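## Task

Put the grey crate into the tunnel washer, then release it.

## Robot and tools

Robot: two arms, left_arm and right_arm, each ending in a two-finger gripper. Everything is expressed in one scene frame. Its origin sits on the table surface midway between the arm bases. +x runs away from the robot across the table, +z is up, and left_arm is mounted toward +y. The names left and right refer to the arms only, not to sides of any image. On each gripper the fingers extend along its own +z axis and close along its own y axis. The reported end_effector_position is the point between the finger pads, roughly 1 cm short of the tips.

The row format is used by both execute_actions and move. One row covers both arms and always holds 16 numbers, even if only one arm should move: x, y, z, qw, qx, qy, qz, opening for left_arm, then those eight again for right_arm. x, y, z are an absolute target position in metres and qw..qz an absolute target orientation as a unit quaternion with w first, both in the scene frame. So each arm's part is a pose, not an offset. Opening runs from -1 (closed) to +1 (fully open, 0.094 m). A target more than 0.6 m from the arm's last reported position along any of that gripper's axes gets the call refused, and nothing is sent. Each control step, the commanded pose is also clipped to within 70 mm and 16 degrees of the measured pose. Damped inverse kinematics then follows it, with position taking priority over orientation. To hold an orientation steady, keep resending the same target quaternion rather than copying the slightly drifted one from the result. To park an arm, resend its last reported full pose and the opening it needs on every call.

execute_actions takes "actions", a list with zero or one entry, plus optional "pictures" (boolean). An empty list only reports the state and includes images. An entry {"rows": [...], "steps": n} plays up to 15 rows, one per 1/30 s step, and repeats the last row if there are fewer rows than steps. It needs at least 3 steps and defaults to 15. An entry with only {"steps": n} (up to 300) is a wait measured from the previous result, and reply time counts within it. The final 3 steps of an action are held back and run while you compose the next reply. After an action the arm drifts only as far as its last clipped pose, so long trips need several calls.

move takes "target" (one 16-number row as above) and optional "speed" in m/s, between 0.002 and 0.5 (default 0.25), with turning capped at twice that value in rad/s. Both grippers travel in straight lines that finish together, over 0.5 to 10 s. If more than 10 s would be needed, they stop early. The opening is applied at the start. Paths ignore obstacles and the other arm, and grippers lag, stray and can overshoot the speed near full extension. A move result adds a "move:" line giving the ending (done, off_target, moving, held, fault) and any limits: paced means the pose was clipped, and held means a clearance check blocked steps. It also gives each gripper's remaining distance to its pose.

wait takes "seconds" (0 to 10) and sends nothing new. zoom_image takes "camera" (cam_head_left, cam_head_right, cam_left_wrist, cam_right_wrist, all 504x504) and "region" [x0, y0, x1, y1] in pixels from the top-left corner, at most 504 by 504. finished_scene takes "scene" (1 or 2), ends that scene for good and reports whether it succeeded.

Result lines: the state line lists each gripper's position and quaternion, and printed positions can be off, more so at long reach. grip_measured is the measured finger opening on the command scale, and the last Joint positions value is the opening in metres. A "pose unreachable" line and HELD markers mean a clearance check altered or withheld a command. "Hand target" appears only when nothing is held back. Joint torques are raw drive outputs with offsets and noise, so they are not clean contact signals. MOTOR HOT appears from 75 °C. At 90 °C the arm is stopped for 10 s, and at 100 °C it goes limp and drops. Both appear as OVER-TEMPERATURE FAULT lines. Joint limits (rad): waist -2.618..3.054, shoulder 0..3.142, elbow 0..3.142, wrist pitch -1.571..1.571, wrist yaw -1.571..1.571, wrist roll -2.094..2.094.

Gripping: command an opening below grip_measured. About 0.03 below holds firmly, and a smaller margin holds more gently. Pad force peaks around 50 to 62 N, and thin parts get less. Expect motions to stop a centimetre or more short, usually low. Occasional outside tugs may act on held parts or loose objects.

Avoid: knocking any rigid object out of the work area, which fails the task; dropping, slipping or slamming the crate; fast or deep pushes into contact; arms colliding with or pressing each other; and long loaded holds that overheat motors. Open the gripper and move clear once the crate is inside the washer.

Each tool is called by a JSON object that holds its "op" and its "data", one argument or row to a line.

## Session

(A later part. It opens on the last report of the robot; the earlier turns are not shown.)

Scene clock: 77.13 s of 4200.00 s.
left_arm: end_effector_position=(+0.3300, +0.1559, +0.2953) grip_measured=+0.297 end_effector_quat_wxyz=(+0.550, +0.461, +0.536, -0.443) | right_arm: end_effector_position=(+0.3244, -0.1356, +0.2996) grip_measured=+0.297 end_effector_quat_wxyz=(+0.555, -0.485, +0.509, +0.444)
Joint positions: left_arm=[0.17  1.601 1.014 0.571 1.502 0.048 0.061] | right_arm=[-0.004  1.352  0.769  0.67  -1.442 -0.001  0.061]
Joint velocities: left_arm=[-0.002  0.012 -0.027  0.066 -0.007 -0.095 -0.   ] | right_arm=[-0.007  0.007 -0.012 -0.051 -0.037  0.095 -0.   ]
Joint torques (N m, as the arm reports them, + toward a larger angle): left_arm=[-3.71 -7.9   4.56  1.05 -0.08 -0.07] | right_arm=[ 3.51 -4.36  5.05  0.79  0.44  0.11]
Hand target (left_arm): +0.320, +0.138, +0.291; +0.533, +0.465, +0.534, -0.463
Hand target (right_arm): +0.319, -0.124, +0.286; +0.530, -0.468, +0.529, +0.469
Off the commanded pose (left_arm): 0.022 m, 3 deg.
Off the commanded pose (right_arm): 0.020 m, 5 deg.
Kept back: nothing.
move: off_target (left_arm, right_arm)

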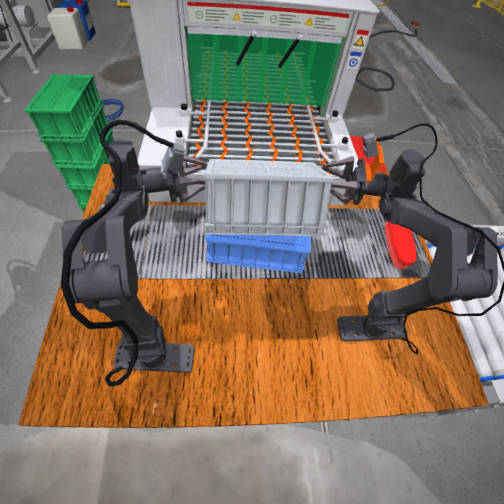

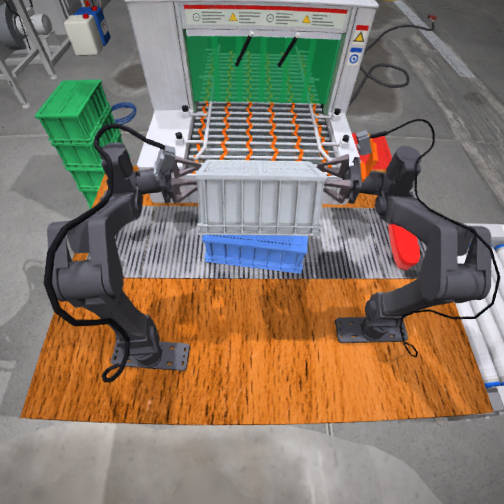

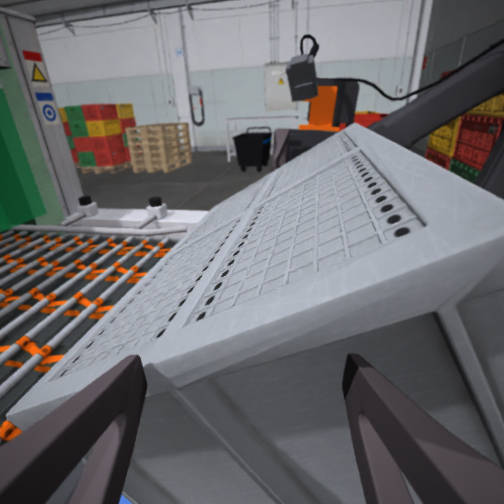

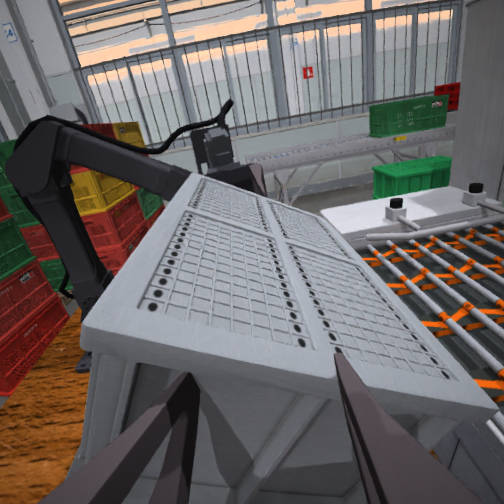

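{"op": "move", "data": {
  "target": [0.27,0.15,0.235,0.596,0.38,0.596,-0.38,0.3,0.27,-0.135,0.23,0.596,-0.38,0.596,0.38,0.3],
  "speed": 0.05
}}

{"op": "move", "data": {
  "target": [0.29,0.19,0.235,0.55,0.444,0.55,-0.444,-0.3,0.29,-0.17,0.23,0.55,-0.444,0.55,0.444,-0.3],
  "speed": 0.08
}}

Scene clock: 80.77 s of 4200.00 s.
left_arm: end_effector_position=(+0.2884, +0.1681, +0.2318) grip_measured=+0.297 end_effector_quat_wxyz=(+0.608, +0.352, +0.617, -0.355) | right_arm: end_effector_position=(+0.2847, -0.1461, +0.2394) grip_measured=+0.298 end_effector_quat_wxyz=(+0.617, -0.366, +0.600, +0.355)
Joint positions: left_arm=[0.18  1.327 0.5   0.803 1.17  0.012 0.061] | right_arm=[ 0.05   0.95   0.311  0.665 -1.022 -0.004  0.061]
Joint velocities: left_arm=[ 0.007  0.012  0.002  0.051  0.037 -0.095  0.002] | right_arm=[-0.007 -0.002 -0.002 -0.066  0.051 -0.007 -0.001]
Joint torques (N m, as the arm reports them, + toward a larger angle): left_arm=[-2.87 -5.95  4.86  1.48  0.52 -0.1 ] | right_arm=[ 2.46 -2.49  6.13  1.31 -0.37  0.01]
Hand target (left_arm): +0.270, +0.151, +0.235; +0.596, +0.380, +0.597, -0.380
Hand target (right_arm): +0.270, -0.136, +0.232; +0.596, -0.381, +0.596, +0.380
Off the commanded pose (left_arm): 0.026 m, 5 deg.
Off the commanded pose (right_arm): 0.021 m, 4 deg.
Kept back: nothing.
move: off_target (left_arm, right_arm)

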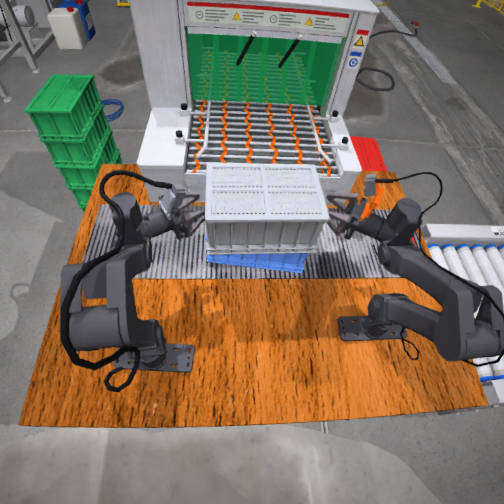

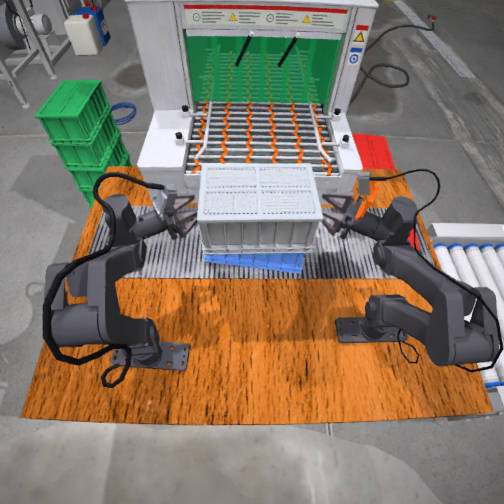

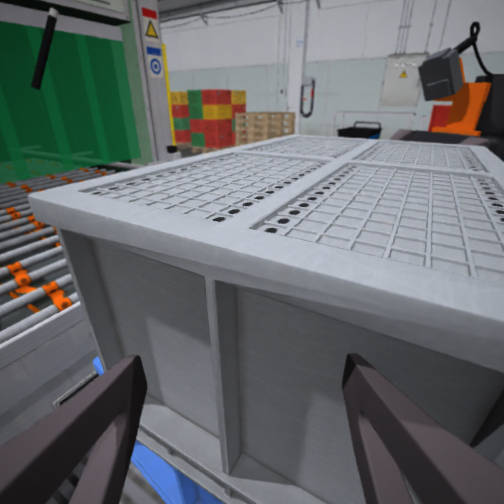

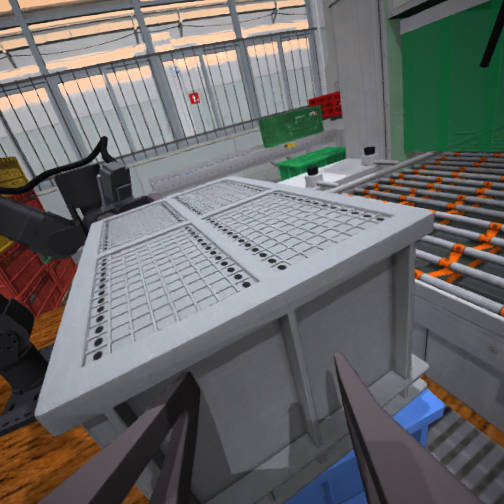

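Scene clock: 83.20 s of 4200.00 s.
left_arm: end_effector_position=(+0.2857, +0.1852, +0.2296) grip_measured=-0.297 end_effector_quat_wxyz=(+0.549, +0.428, +0.563, -0.445) | right_arm: end_effector_position=(+0.2855, -0.1671, +0.2241) grip_measured=-0.297 end_effector_quat_wxyz=(+0.546, -0.440, +0.554, +0.449)
Joint positions: left_arm=[0.285 1.545 0.672 0.82  1.561 0.022 0.033] | right_arm=[-0.138  1.278  0.422  0.835 -1.5   -0.004  0.033]
Joint velocities: left_arm=[ 0.012  0.007  0.017  0.007 -0.007  0.051 -0.   ] | right_arm=[-0.007  0.007  0.007 -0.007  0.007 -0.037 -0.   ]
Joint torques (N m, as the arm reports them, + toward a larger angle): left_arm=[ 1.   -4.99  7.31  1.26  0.09  0.07] | right_arm=[-0.96 -1.97  9.23  1.35 -0.07  0.04]
Hand target (left_arm): +0.290, +0.190, +0.234; +0.557, +0.435, +0.557, -0.435
Hand target (right_arm): +0.290, -0.170, +0.229; +0.550, -0.444, +0.550, +0.444
Off the commanded pose (left_arm): 0.008 m, 2 deg.
Off the commanded pose (right_arm): 0.008 m, 1 deg.
joint sent to its limit (left arm) — the command would take joint 5 (wrist yaw) past its upper limit, so that joint was sent only as far as its limit.
Kept back: nothing.
move: done

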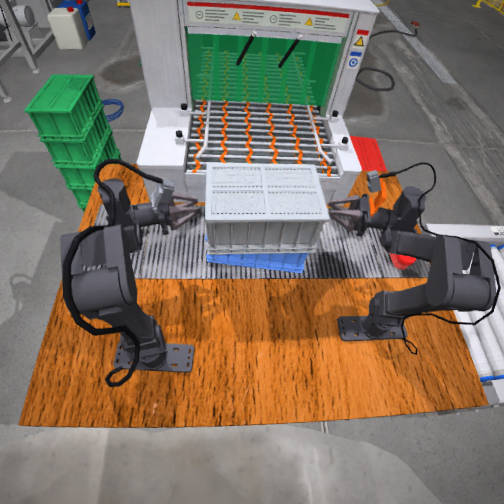

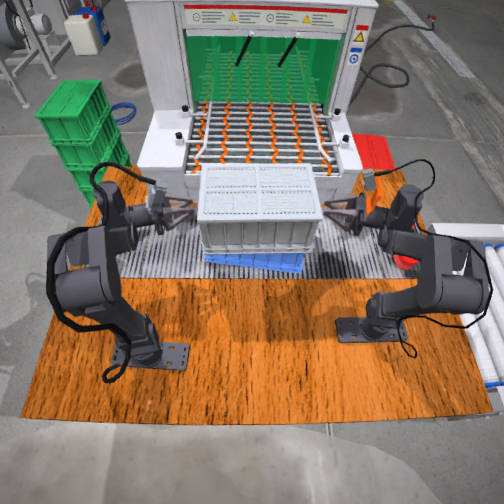

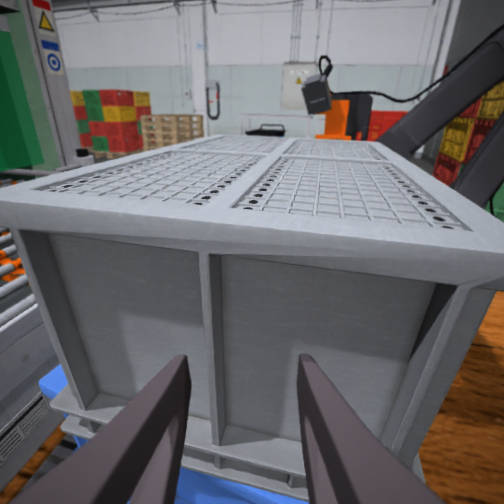

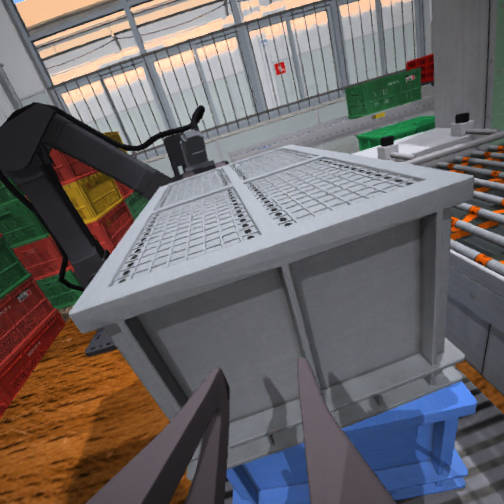

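Now pinch the central ribs.

{"op": "move", "data": {
  "target": [0.305,0.145,0.245,0.534,0.464,0.534,-0.464,-0.3,0.31,-0.128,0.24,0.53,-0.468,0.53,0.468,-0.3],
  "speed": 0.05
}}

{"op": "move", "data": {
  "target": [0.305,0.135,0.245,0.534,0.464,0.534,-0.464,-1,0.31,-0.118,0.24,0.53,-0.468,0.53,0.468,-1],
  "speed": 0.02
}}

{"op": "move", "data": {
  "target": [0.31,0.135,0.39,0.534,0.464,0.534,-0.464,-1,0.31,-0.118,0.385,0.53,-0.468,0.53,0.468,-1],
  "speed": 0.07
}}

Scene clock: 84.73 s of 4200.00 s.
left_arm: end_effector_position=(+0.3035, +0.1545, +0.2390) grip_measured=-0.297 end_effector_quat_wxyz=(+0.538, +0.456, +0.540, -0.458) | right_arm: end_effector_position=(+0.3062, -0.1345, +0.2332) grip_measured=-0.297 end_effector_quat_wxyz=(+0.531, -0.463, +0.535, +0.466)
Joint positions: left_arm=[0.175 1.621 0.784 0.82  1.526 0.014 0.033] | right_arm=[ 0.     1.398  0.549  0.837 -1.436 -0.004  0.033]
Joint velocities: left_arm=[-0.002 -0.002 -0.002  0.022  0.051 -0.051 -0.   ] | right_arm=[-0.002 -0.007  0.002 -0.007 -0.007  0.007  0.002]
Joint torques (N m, as the arm reports them, + toward a larger angle): left_arm=[-2.33 -6.11  7.66  1.16 -0.08 -0.16] | right_arm=[ 2.17 -3.24  9.74  1.27  0.18  0.05]
Hand target (left_arm): +0.305, +0.145, +0.245; +0.534, +0.464, +0.534, -0.464
Hand target (right_arm): +0.309, -0.127, +0.239; +0.530, -0.468, +0.530, +0.468
Off the commanded pose (left_arm): 0.011 m, 1 deg.
Off the commanded pose (right_arm): 0.010 m, 1 deg.
Kept back: nothing.
move: off_target (left_arm)

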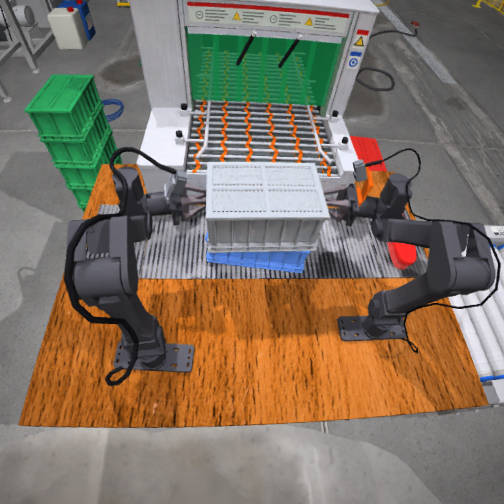

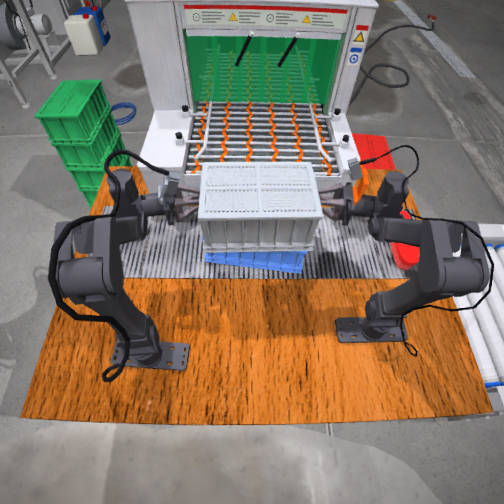

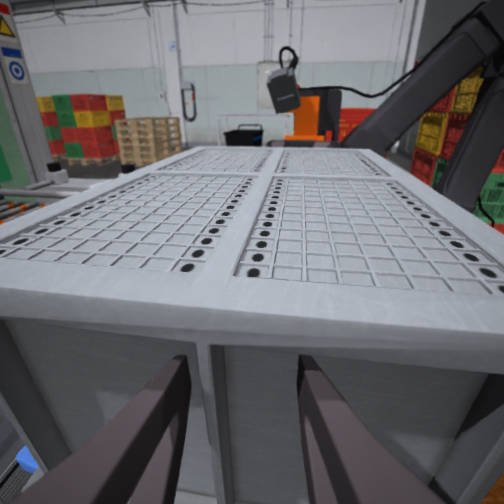

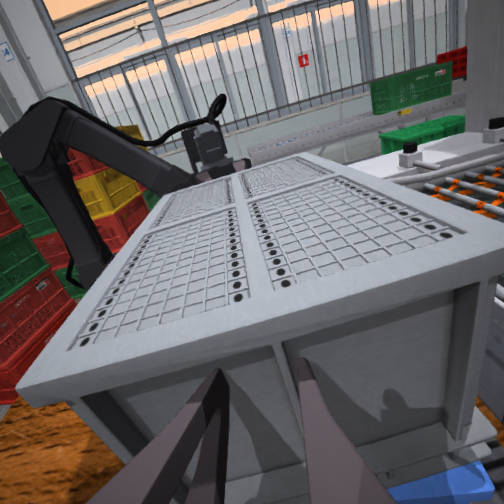

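Scene clock: 85.97 s of 4200.00 s.
left_arm: end_effector_position=(+0.3075, +0.1551, +0.2390) grip_measured=-0.949 end_effector_quat_wxyz=(+0.544, +0.451, +0.545, -0.452) | right_arm: end_effector_position=(+0.3113, -0.1323, +0.2331) grip_measured=-0.948 end_effector_quat_wxyz=(+0.537, -0.455, +0.542, +0.459)
Joint positions: left_arm=[0.175 1.621 0.784 0.821 1.503 0.014 0.002] | right_arm=[ 0.012  1.398  0.549  0.837 -1.395 -0.004  0.002]
Joint velocities: left_arm=[-0.007 -0.002 -0.012 -0.022 -0.051  0.022  0.   ] | right_arm=[-0.002  0.007  0.007  0.007  0.066 -0.051 -0.   ]
Joint torques (N m, as the arm reports them, + toward a larger angle): left_arm=[-4.37 -6.53  7.29  1.17 -0.11 -0.17] | right_arm=[ 4.12 -3.35  9.87  1.29  0.07  0.07]
Hand target (left_arm): +0.304, +0.136, +0.245; +0.534, +0.464, +0.534, -0.464
Hand target (right_arm): +0.309, -0.118, +0.240; +0.530, -0.468, +0.530, +0.468
Off the commanded pose (left_arm): 0.021 m, 3 deg.
Off the commanded pose (right_arm): 0.016 m, 2 deg.
Kept back: nothing.
move: off_target (left_arm, right_arm)

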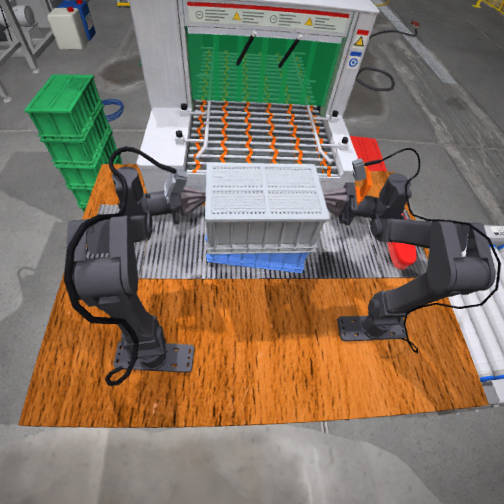

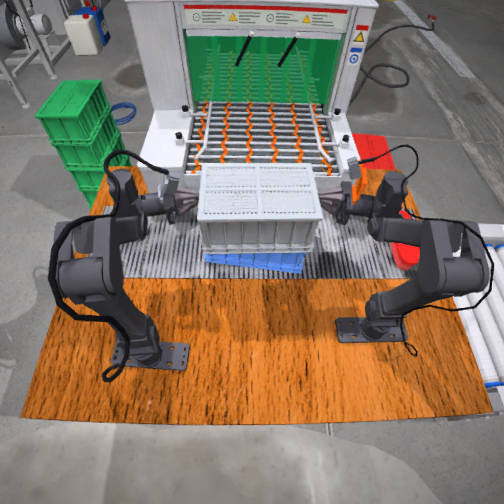

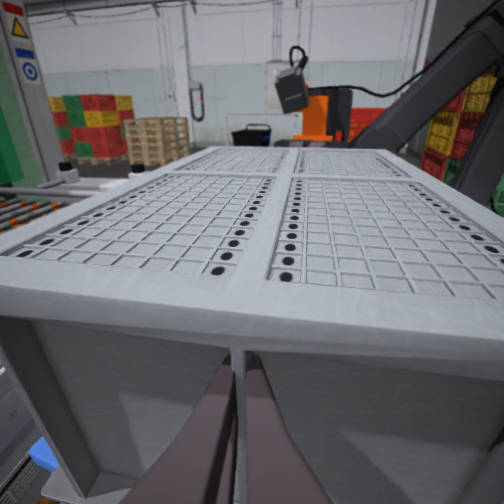

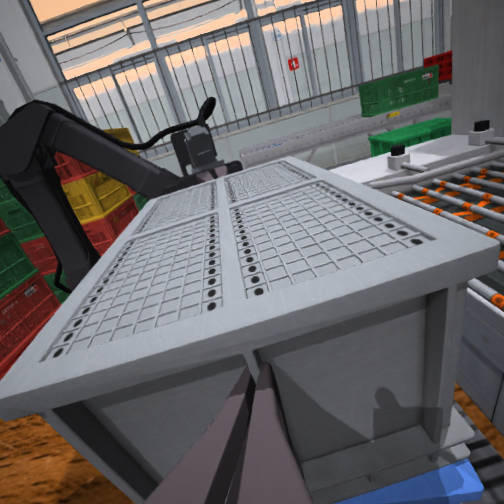

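Scene clock: 88.73 s of 4200.00 s.
left_arm: end_effector_position=(+0.3250, +0.1556, +0.3651) grip_measured=-0.948 end_effector_quat_wxyz=(+0.524, +0.427, +0.562, -0.477) | right_arm: end_effector_position=(+0.3263, -0.1315, +0.3614) grip_measured=-0.948 end_effector_quat_wxyz=(+0.518, -0.433, +0.564, +0.475)
Joint positions: left_arm=[ 0.17   1.529  1.201  0.386  1.503 -0.145  0.002] | right_arm=[ 0.015  1.275  1.023  0.187 -1.384  0.024  0.002]
Joint velocities: left_arm=[ 0.002  0.007  0.012 -0.139 -0.139  0.037  0.001] | right_arm=[-0.012  0.017 -0.002 -0.081 -0.066  0.081 -0.001]
Joint torques (N m, as the arm reports them, + toward a larger angle): left_arm=[-3.96 -9.86  9.07  1.27 -0.14  0.07] | right_arm=[ 3.51 -5.79 11.64  1.52 -0.1  -0.08]
Hand target (left_arm): +0.308, +0.136, +0.390; +0.536, +0.462, +0.531, -0.467
Hand target (right_arm): +0.310, -0.119, +0.384; +0.531, -0.468, +0.529, +0.469
Off the commanded pose (left_arm): 0.036 m, 6 deg.
Off the commanded pose (right_arm): 0.032 m, 6 deg.
Kept back: nothing.
move: off_target (left_arm, right_arm)

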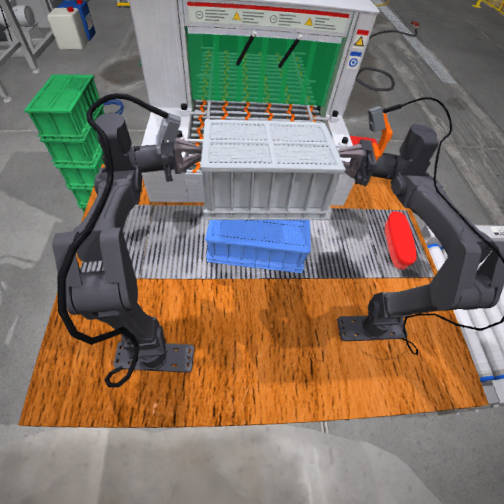

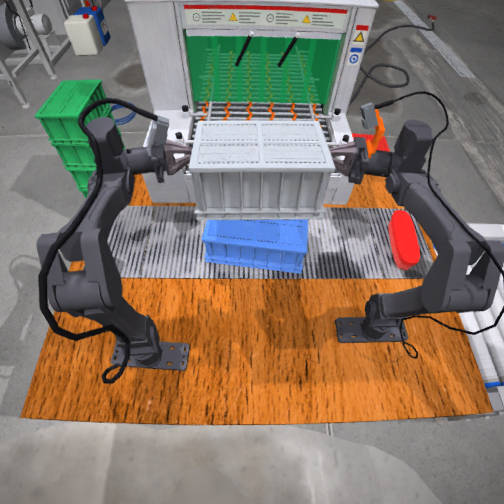

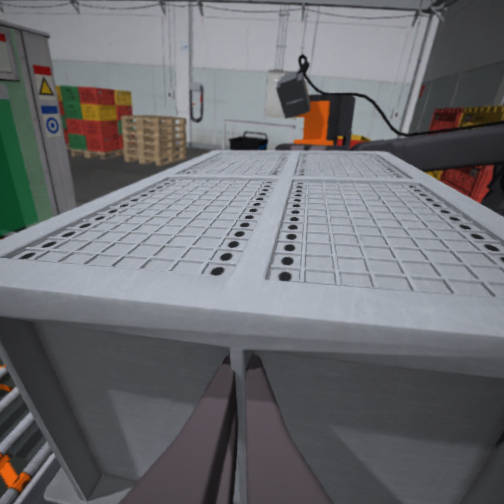

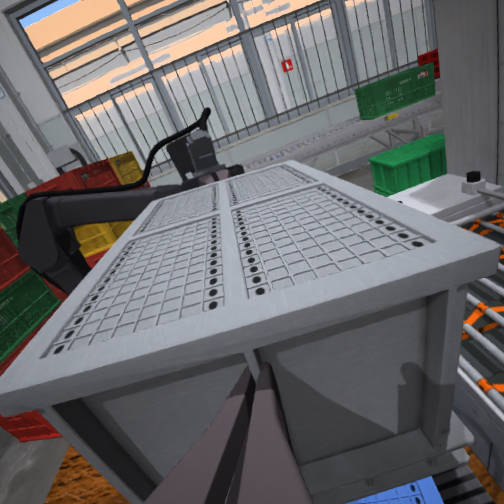

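{"op": "move", "data": {
  "target": [0.54,0.13,0.36,0.534,0.464,0.534,-0.464,-1,0.54,-0.113,0.355,0.53,-0.468,0.53,0.468,-1],
  "speed": 0.08
}}

{"op": "move", "data": {
  "target": [0.56,0.13,0.3,0.534,0.464,0.534,-0.464,-1,0.56,-0.113,0.295,0.53,-0.468,0.53,0.468,-1],
  "speed": 0.04
}}

Scene clock: 92.40 s of 4200.00 s.
left_arm: end_effector_position=(+0.5462, +0.1544, +0.3376) grip_measured=-0.948 end_effector_quat_wxyz=(+0.528, +0.439, +0.553, -0.472) | right_arm: end_effector_position=(+0.5491, -0.1291, +0.3296) grip_measured=-0.948 end_effector_quat_wxyz=(+0.522, -0.441, +0.557, +0.473)
Joint positions: left_arm=[ 0.123  2.561  2.608 -0.018  1.467 -0.088  0.002] | right_arm=[ 0.014  2.162  1.91   0.203 -1.394  0.018  0.002]
Joint velocities: left_arm=[-0.007  0.027  0.076 -0.242  0.051  0.081 -0.002] | right_arm=[-0.012  0.007 -0.012 -0.051  0.066  0.051 -0.001]
Joint torques (N m, as the arm reports them, + toward a larger angle): left_arm=[ -3.13 -16.32   8.8    1.33  -0.17   0.06] | right_arm=[  2.91 -12.18  11.5    1.46  -0.06  -0.05]
Hand target (left_arm): +0.536, +0.130, +0.356; +0.536, +0.462, +0.532, -0.465
Hand target (right_arm): +0.538, -0.111, +0.351; +0.531, -0.467, +0.530, +0.468
Off the commanded pose (left_arm): 0.034 m, 4 deg.
Off the commanded pose (right_arm): 0.031 m, 5 deg.
Kept back: nothing.
move: off_target (left_arm, right_arm)

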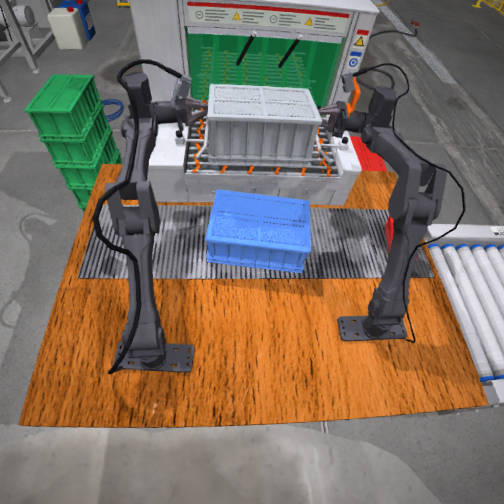

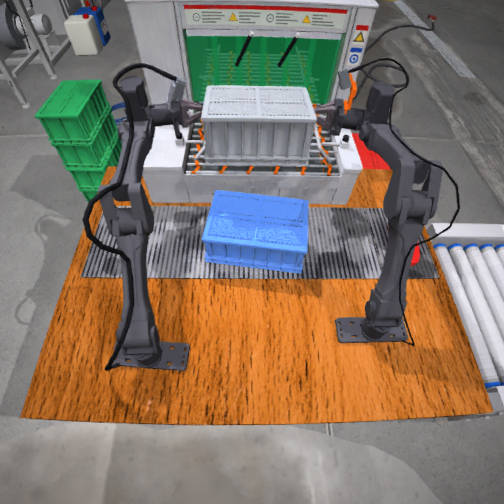

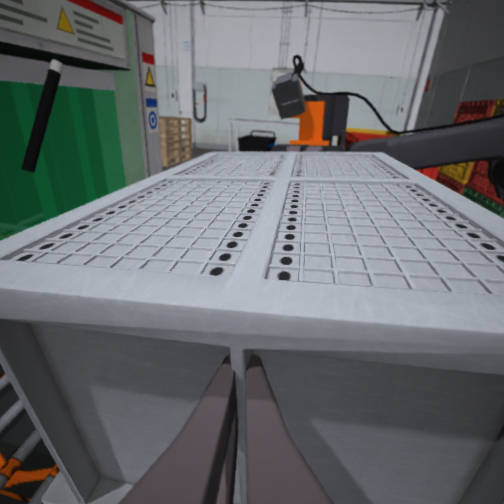

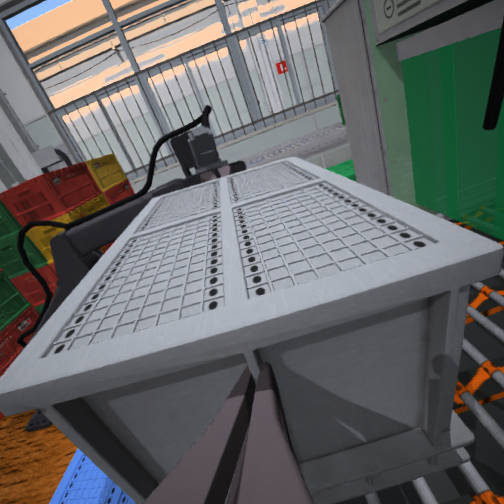

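Scene clock: 93.90 s of 4200.00 s.
left_arm: end_effector_position=(+0.5654, +0.1541, +0.2792) grip_measured=-0.948 end_effector_quat_wxyz=(+0.520, +0.437, +0.559, -0.476) | right_arm: end_effector_position=(+0.5689, -0.1291, +0.2811) grip_measured=-0.948 end_effector_quat_wxyz=(+0.519, -0.444, +0.557, +0.472)
Joint positions: left_arm=[ 0.12   2.666  2.608 -0.013  1.469 -0.007  0.002] | right_arm=[ 0.013  2.271  1.91   0.271 -1.399 -0.023  0.002]
Joint velocities: left_arm=[ 0.002  0.002 -0.002 -0.022 -0.007  0.022  0.   ] | right_arm=[ 0.007 -0.002 -0.002  0.022 -0.051 -0.081 -0.   ]
Joint torques (N m, as the arm reports them, + toward a larger angle): left_arm=[ -2.96 -17.23   8.23   1.45  -0.11   0.06] | right_arm=[  2.46 -13.29   8.     1.75  -0.11  -0.05]
Hand target (left_arm): +0.558, +0.131, +0.299; +0.533, +0.464, +0.534, -0.464
Hand target (right_arm): +0.559, -0.113, +0.294; +0.529, -0.469, +0.531, +0.467
Off the commanded pose (left_arm): 0.032 m, 5 deg.
Off the commanded pose (right_arm): 0.023 m, 4 deg.
Kept back: nothing.
move: off_target (left_arm, right_arm)

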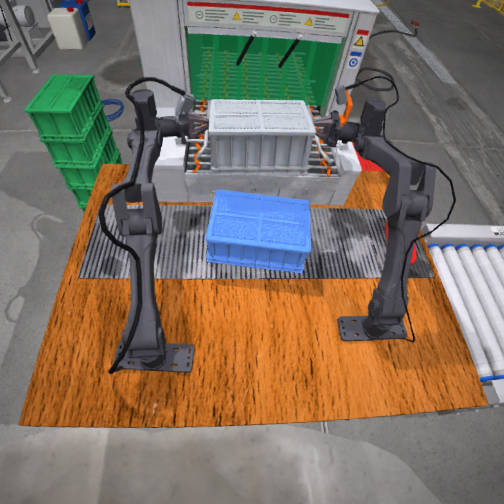

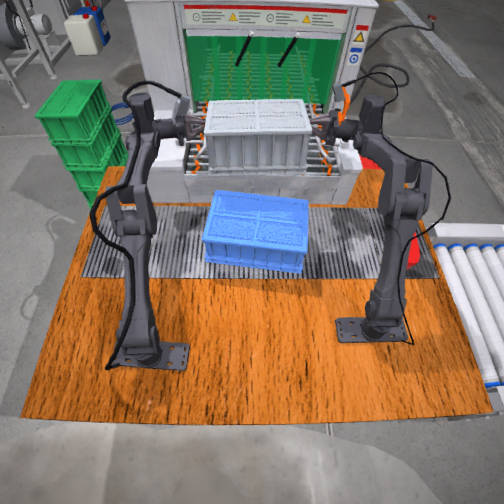

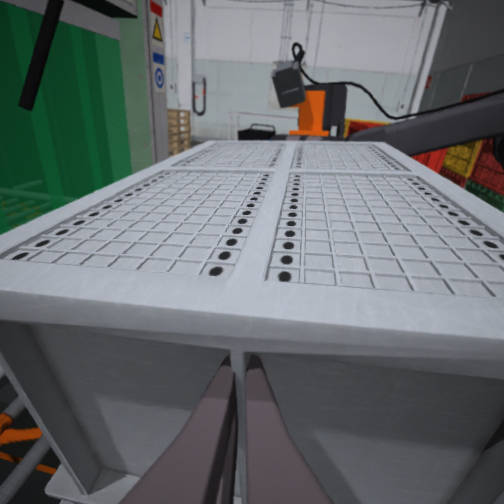

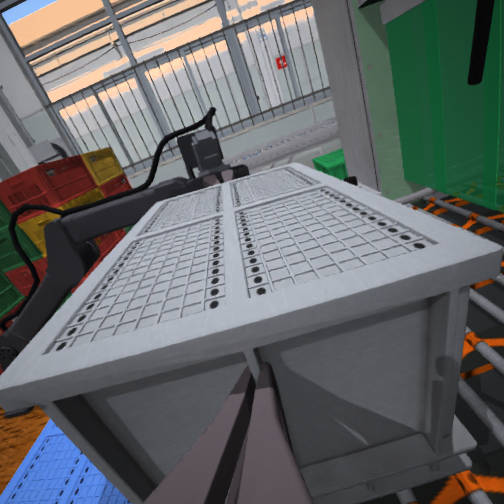

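{"op": "move", "data": {
  "target": [0.565,0.112,0.27,0.534,0.464,0.534,-0.464,-1,0.565,-0.131,0.265,0.53,-0.468,0.53,0.468,-1],
  "speed": 0.03
}}

{"op": "move", "data": {
  "target": [0.55,0.19,0.28,0.56,0.43,0.56,-0.43,-0.6,0.55,-0.19,0.275,0.56,-0.43,0.56,0.43,-0.6],
  "speed": 0.08
}}

{"op": "move", "data": {
  "target": [0.4,0.19,0.28,0.66,0.25,0.66,-0.25,-1,0.4,-0.19,0.275,0.66,-0.25,0.66,0.25,-1]
}}

{"op": "move", "data": {
  "target": [0.41,0.09,0.22,0.69,0.15,0.69,-0.15,-1,0.41,-0.09,0.22,0.69,-0.15,0.69,0.15,-1]
}}

{"op": "move", "data": {
  "target": [0.66,0.09,0.23,0.69,0.15,0.69,-0.15,-1,0.66,-0.09,0.23,0.69,-0.15,0.69,0.15,-1],
  "speed": 0.07
}}

Scene clock: 95.80 s of 4200.00 s.
left_arm: end_effector_position=(+0.5720, +0.1410, +0.2651) grip_measured=-0.949 end_effector_quat_wxyz=(+0.542, +0.454, +0.542, -0.453) | right_arm: end_effector_position=(+0.5720, -0.1417, +0.2587) grip_measured=-0.948 end_effector_quat_wxyz=(+0.534, -0.458, +0.542, +0.460)
Joint positions: left_arm=[0.096 2.674 2.546 0.121 1.435 0.008 0.002] | right_arm=[-0.012  2.305  1.859  0.397 -1.427 -0.038  0.002]
Joint velocities: left_arm=[ 0.002  0.012 -0.027  0.022 -0.022  0.037 -0.001] | right_arm=[ 0.002 -0.017  0.002  0.051 -0.037  0.081 -0.001]
Joint torques (N m, as the arm reports them, + toward a larger angle): left_arm=[ -3.49 -17.14   5.76   1.24  -0.12  -0.06] | right_arm=[  1.61 -12.69   7.86   1.53  -0.15   0.15]
Hand target (left_arm): +0.564, +0.113, +0.270; +0.534, +0.464, +0.534, -0.464
Hand target (right_arm): +0.565, -0.131, +0.265; +0.530, -0.469, +0.530, +0.467
Off the commanded pose (left_arm): 0.030 m, 2 deg.
Off the commanded pose (right_arm): 0.014 m, 2 deg.
Kept back: nothing.
move: off_target (left_arm, right_arm)

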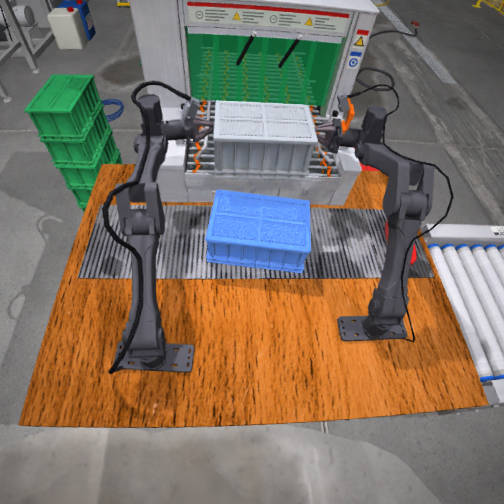

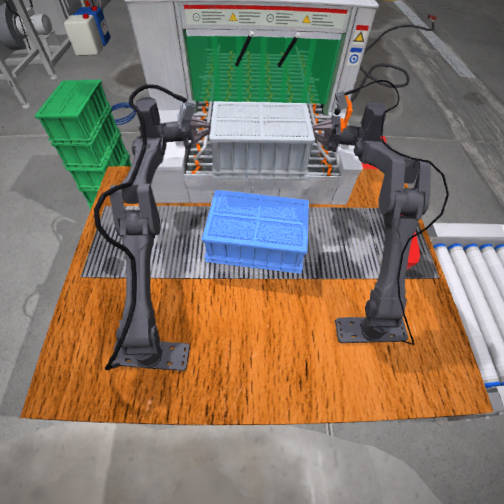

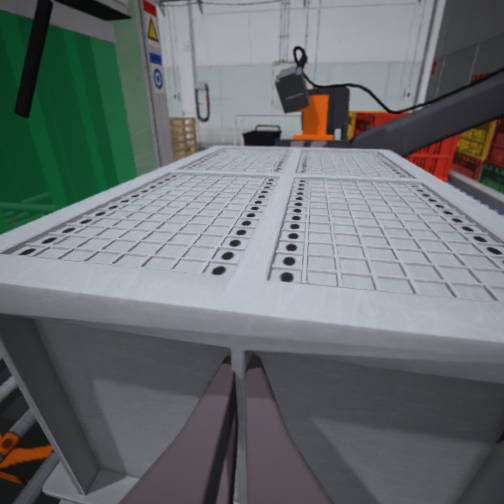

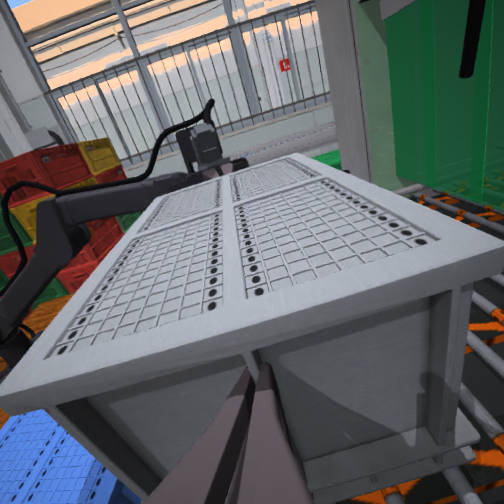

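Scene clock: 96.97 s of 4200.00 s.
left_arm: end_effector_position=(+0.5553, +0.1876, +0.2651) grip_measured=-0.603 end_effector_quat_wxyz=(+0.552, +0.425, +0.569, -0.437) | right_arm: end_effector_position=(+0.5544, -0.1873, +0.2663) grip_measured=-0.603 end_effector_quat_wxyz=(+0.555, -0.430, +0.563, +0.436)
Joint positions: left_arm=[0.178 2.473 2.186 0.23  1.433 0.029 0.019] | right_arm=[-0.1    2.169  1.659  0.477 -1.42  -0.019  0.019]
Joint velocities: left_arm=[ 0.007 -0.012 -0.022  0.051  0.037 -0.051 -0.   ] | right_arm=[-0.012 -0.012 -0.007  0.066  0.007  0.037 -0.   ]
Joint torques (N m, as the arm reports them, + toward a larger angle): left_arm=[  0.51 -17.2    6.09   1.39   0.08  -0.11] | right_arm=[ -0.58 -12.8    7.04   1.4    0.02   0.07]
Hand target (left_arm): +0.551, +0.190, +0.280; +0.560, +0.431, +0.561, -0.430
Hand target (right_arm): +0.551, -0.190, +0.276; +0.560, -0.431, +0.561, +0.431
Off the commanded pose (left_arm): 0.016 m, 2 deg.
Off the commanded pose (right_arm): 0.010 m, 1 deg.
Kept back: nothing.
move: off_target (left_arm)

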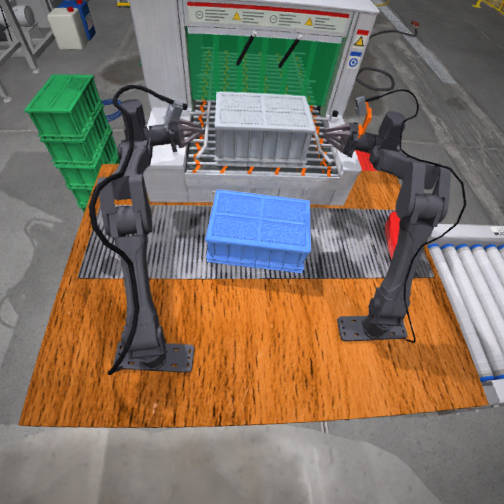

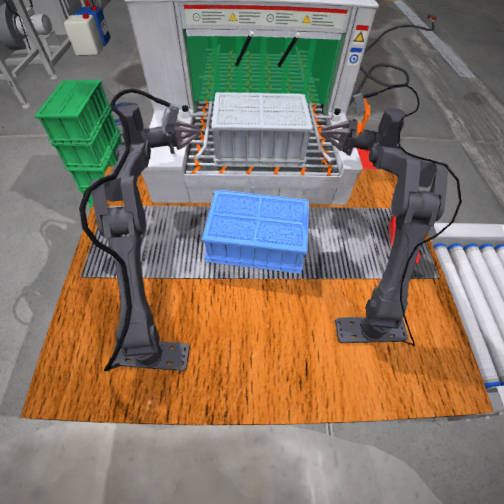

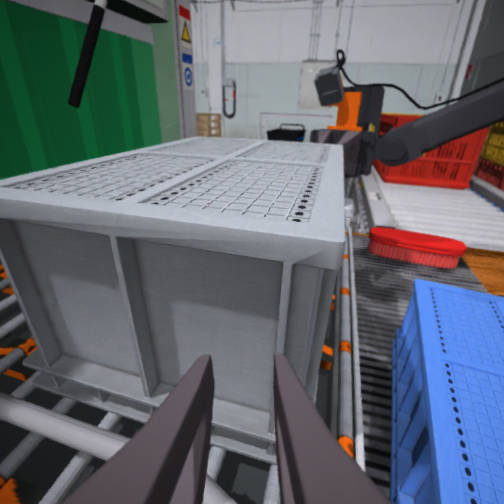

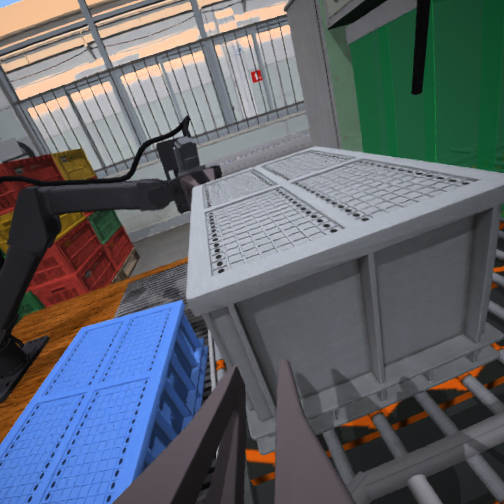

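Scene clock: 98.83 s of 4200.00 s.
left_arm: end_effector_position=(+0.4059, +0.1950, +0.2754) grip_measured=-0.987 end_effector_quat_wxyz=(+0.654, +0.249, +0.670, -0.249) | right_arm: end_effector_position=(+0.4045, -0.1949, +0.2775) grip_measured=-0.986 end_effector_quat_wxyz=(+0.661, -0.253, +0.661, +0.248)
Joint positions: left_arm=[0.119 1.52  0.868 0.623 0.782 0.012 0.001] | right_arm=[-0.007  1.243  0.636  0.602 -0.733 -0.009  0.001]
Joint velocities: left_arm=[ 0.002 -0.002  0.017  0.022  0.022  0.007 -0.001] | right_arm=[ 0.012 -0.007  0.002 -0.051 -0.007  0.007 -0.001]
Joint torques (N m, as the arm reports them, + toward a larger angle): left_arm=[-0.86 -7.98  5.79  1.8  -0.06 -0.12] | right_arm=[ 0.95 -4.96  7.44  1.64  0.09  0.04]
Hand target (left_arm): +0.402, +0.190, +0.283; +0.661, +0.251, +0.662, -0.250
Hand target (right_arm): +0.400, -0.192, +0.278; +0.660, -0.251, +0.662, +0.250
Off the commanded pose (left_arm): 0.009 m, 1 deg.
Off the commanded pose (right_arm): 0.007 m, 0 deg.
Kept back: nothing.
move: done

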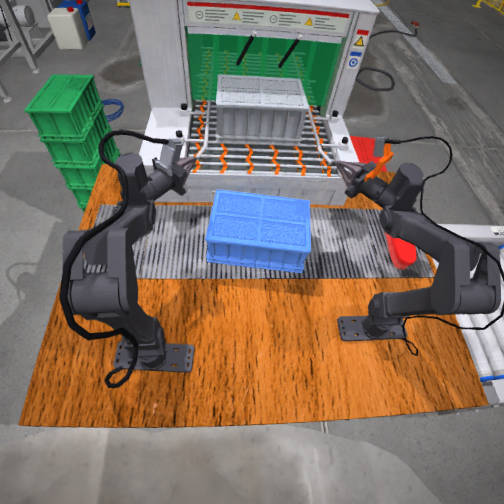

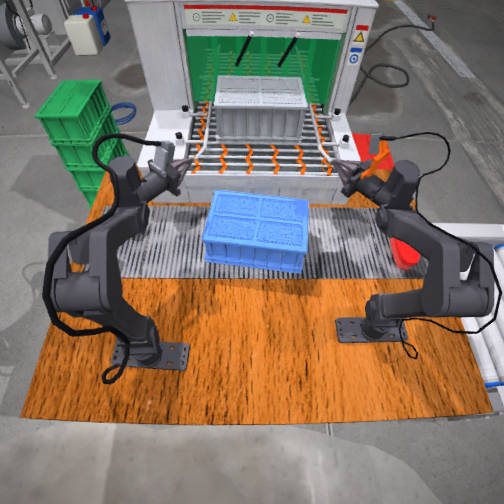

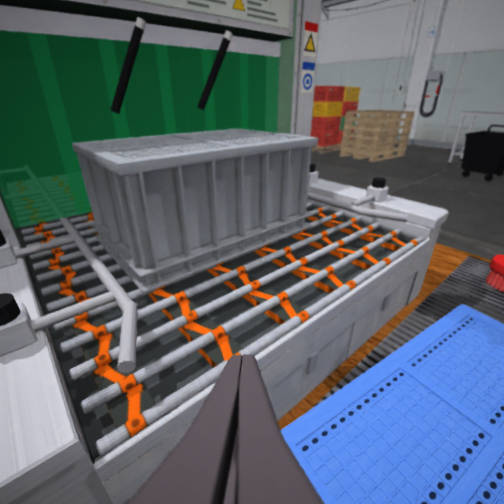

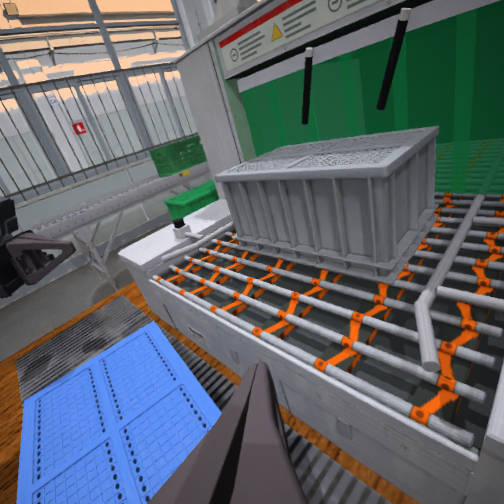

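Scene clock: 100.27 s of 4200.00 s.
left_arm: end_effector_position=(+0.4097, +0.0906, +0.2172) grip_measured=-0.987 end_effector_quat_wxyz=(+0.686, +0.155, +0.696, -0.145) | right_arm: end_effector_position=(+0.4076, -0.0927, +0.2207) grip_measured=-0.986 end_effector_quat_wxyz=(+0.691, -0.152, +0.691, +0.147)
Joint positions: left_arm=[-0.371  1.667  0.739  0.912  0.001  0.01   0.001] | right_arm=[ 0.592  1.474  0.545  0.927  0.163 -0.007  0.001]
Joint velocities: left_arm=[-0.002 -0.007  0.037  0.022 -0.081 -0.007 -0.   ] | right_arm=[-0.002  0.007 -0.012 -0.022  0.066  0.066  0.   ]
Joint torques (N m, as the arm reports them, + toward a larger angle): left_arm=[-0.55 -6.74  5.89  2.05 -0.07 -0.1 ] | right_arm=[ 1.08 -3.78  7.93  2.01  0.14  0.03]
Hand target (left_arm): +0.409, +0.088, +0.219; +0.690, +0.152, +0.692, -0.149
Hand target (right_arm): +0.408, -0.088, +0.219; +0.691, -0.152, +0.691, +0.149
Off the commanded pose (left_arm): 0.003 m, 1 deg.
Off the commanded pose (right_arm): 0.004 m, 0 deg.
Kept back: nothing.
move: done

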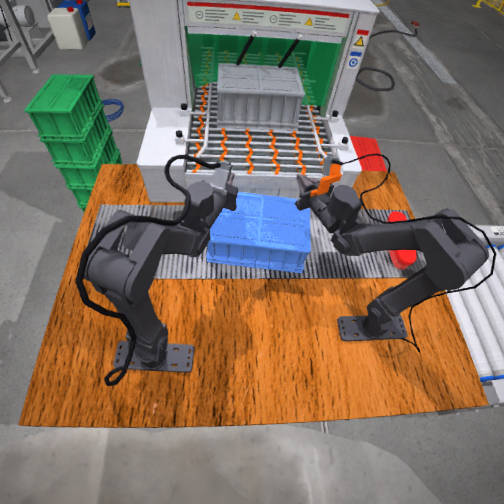

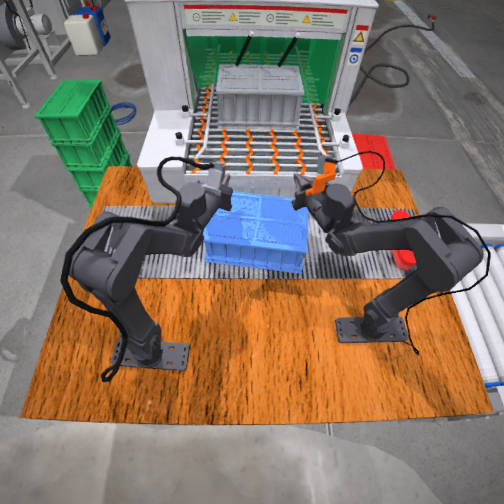

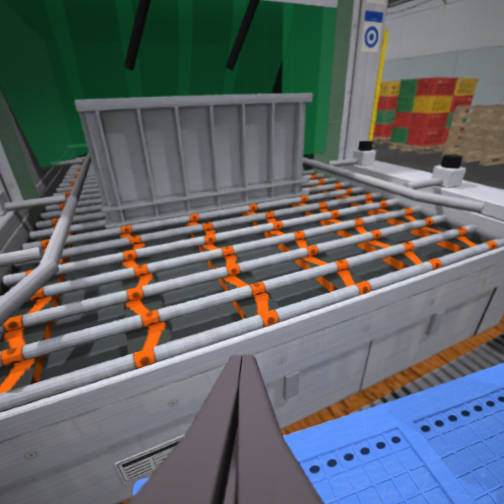

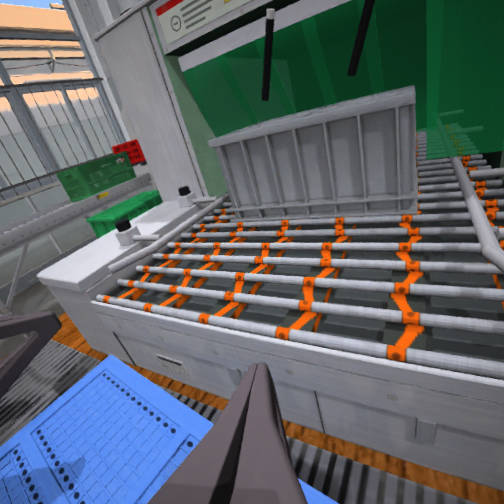

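Scene clock: 104.37 s of 4200.00 s.
left_arm: end_effector_position=(+0.6548, +0.0846, +0.2146) grip_measured=-0.987 end_effector_quat_wxyz=(+0.683, +0.155, +0.698, -0.149) | right_arm: end_effector_position=(+0.6546, -0.0839, +0.2196) grip_measured=-0.986 end_effector_quat_wxyz=(+0.688, -0.153, +0.694, +0.148)
Joint positions: left_arm=[-0.192  2.487  2.011  0.454  0.185  0.008  0.001] | right_arm=[ 0.321  2.251  1.596  0.644 -0.111 -0.006  0.001]
Joint velocities: left_arm=[-0.007  0.007  0.022  0.022 -0.022  0.022  0.   ] | right_arm=[-0.002 -0.007 -0.017 -0.066  0.11  -0.022  0.001]
Joint torques (N m, as the arm reports them, + toward a larger angle): left_arm=[  0.91 -15.58   8.94   1.84   0.05  -0.12] | right_arm=[ -0.86 -11.48  10.7    1.83  -0.05   0.06]
Hand target (left_arm): +0.658, +0.091, +0.227; +0.691, +0.150, +0.691, -0.150
Hand target (right_arm): +0.659, -0.088, +0.227; +0.691, -0.150, +0.691, +0.151
Off the commanded pose (left_arm): 0.017 m, 1 deg.
Off the commanded pose (right_arm): 0.013 m, 1 deg.
Kept back: nothing.
move: off_target (left_arm, right_arm)

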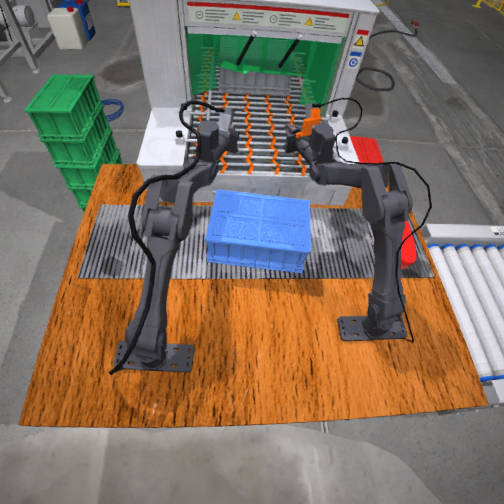

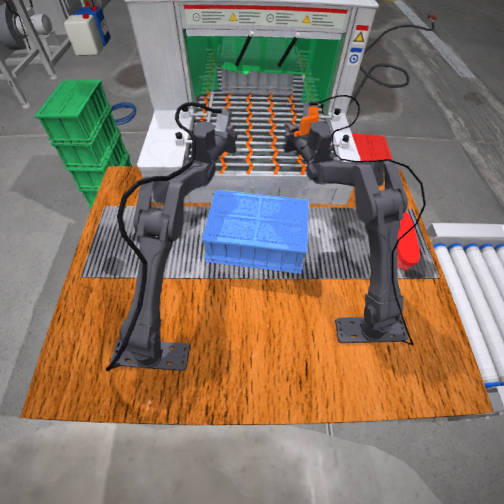

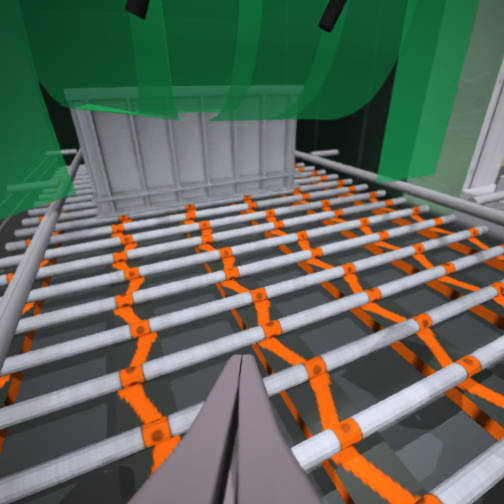

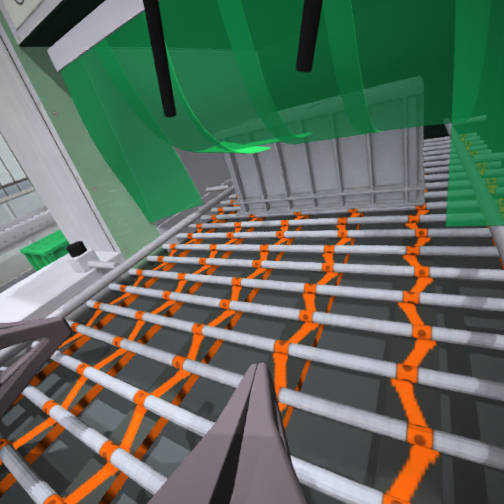

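{"op": "finished_scene", "data": {
  "scene": 1
}}

The scene is finished: the task was done.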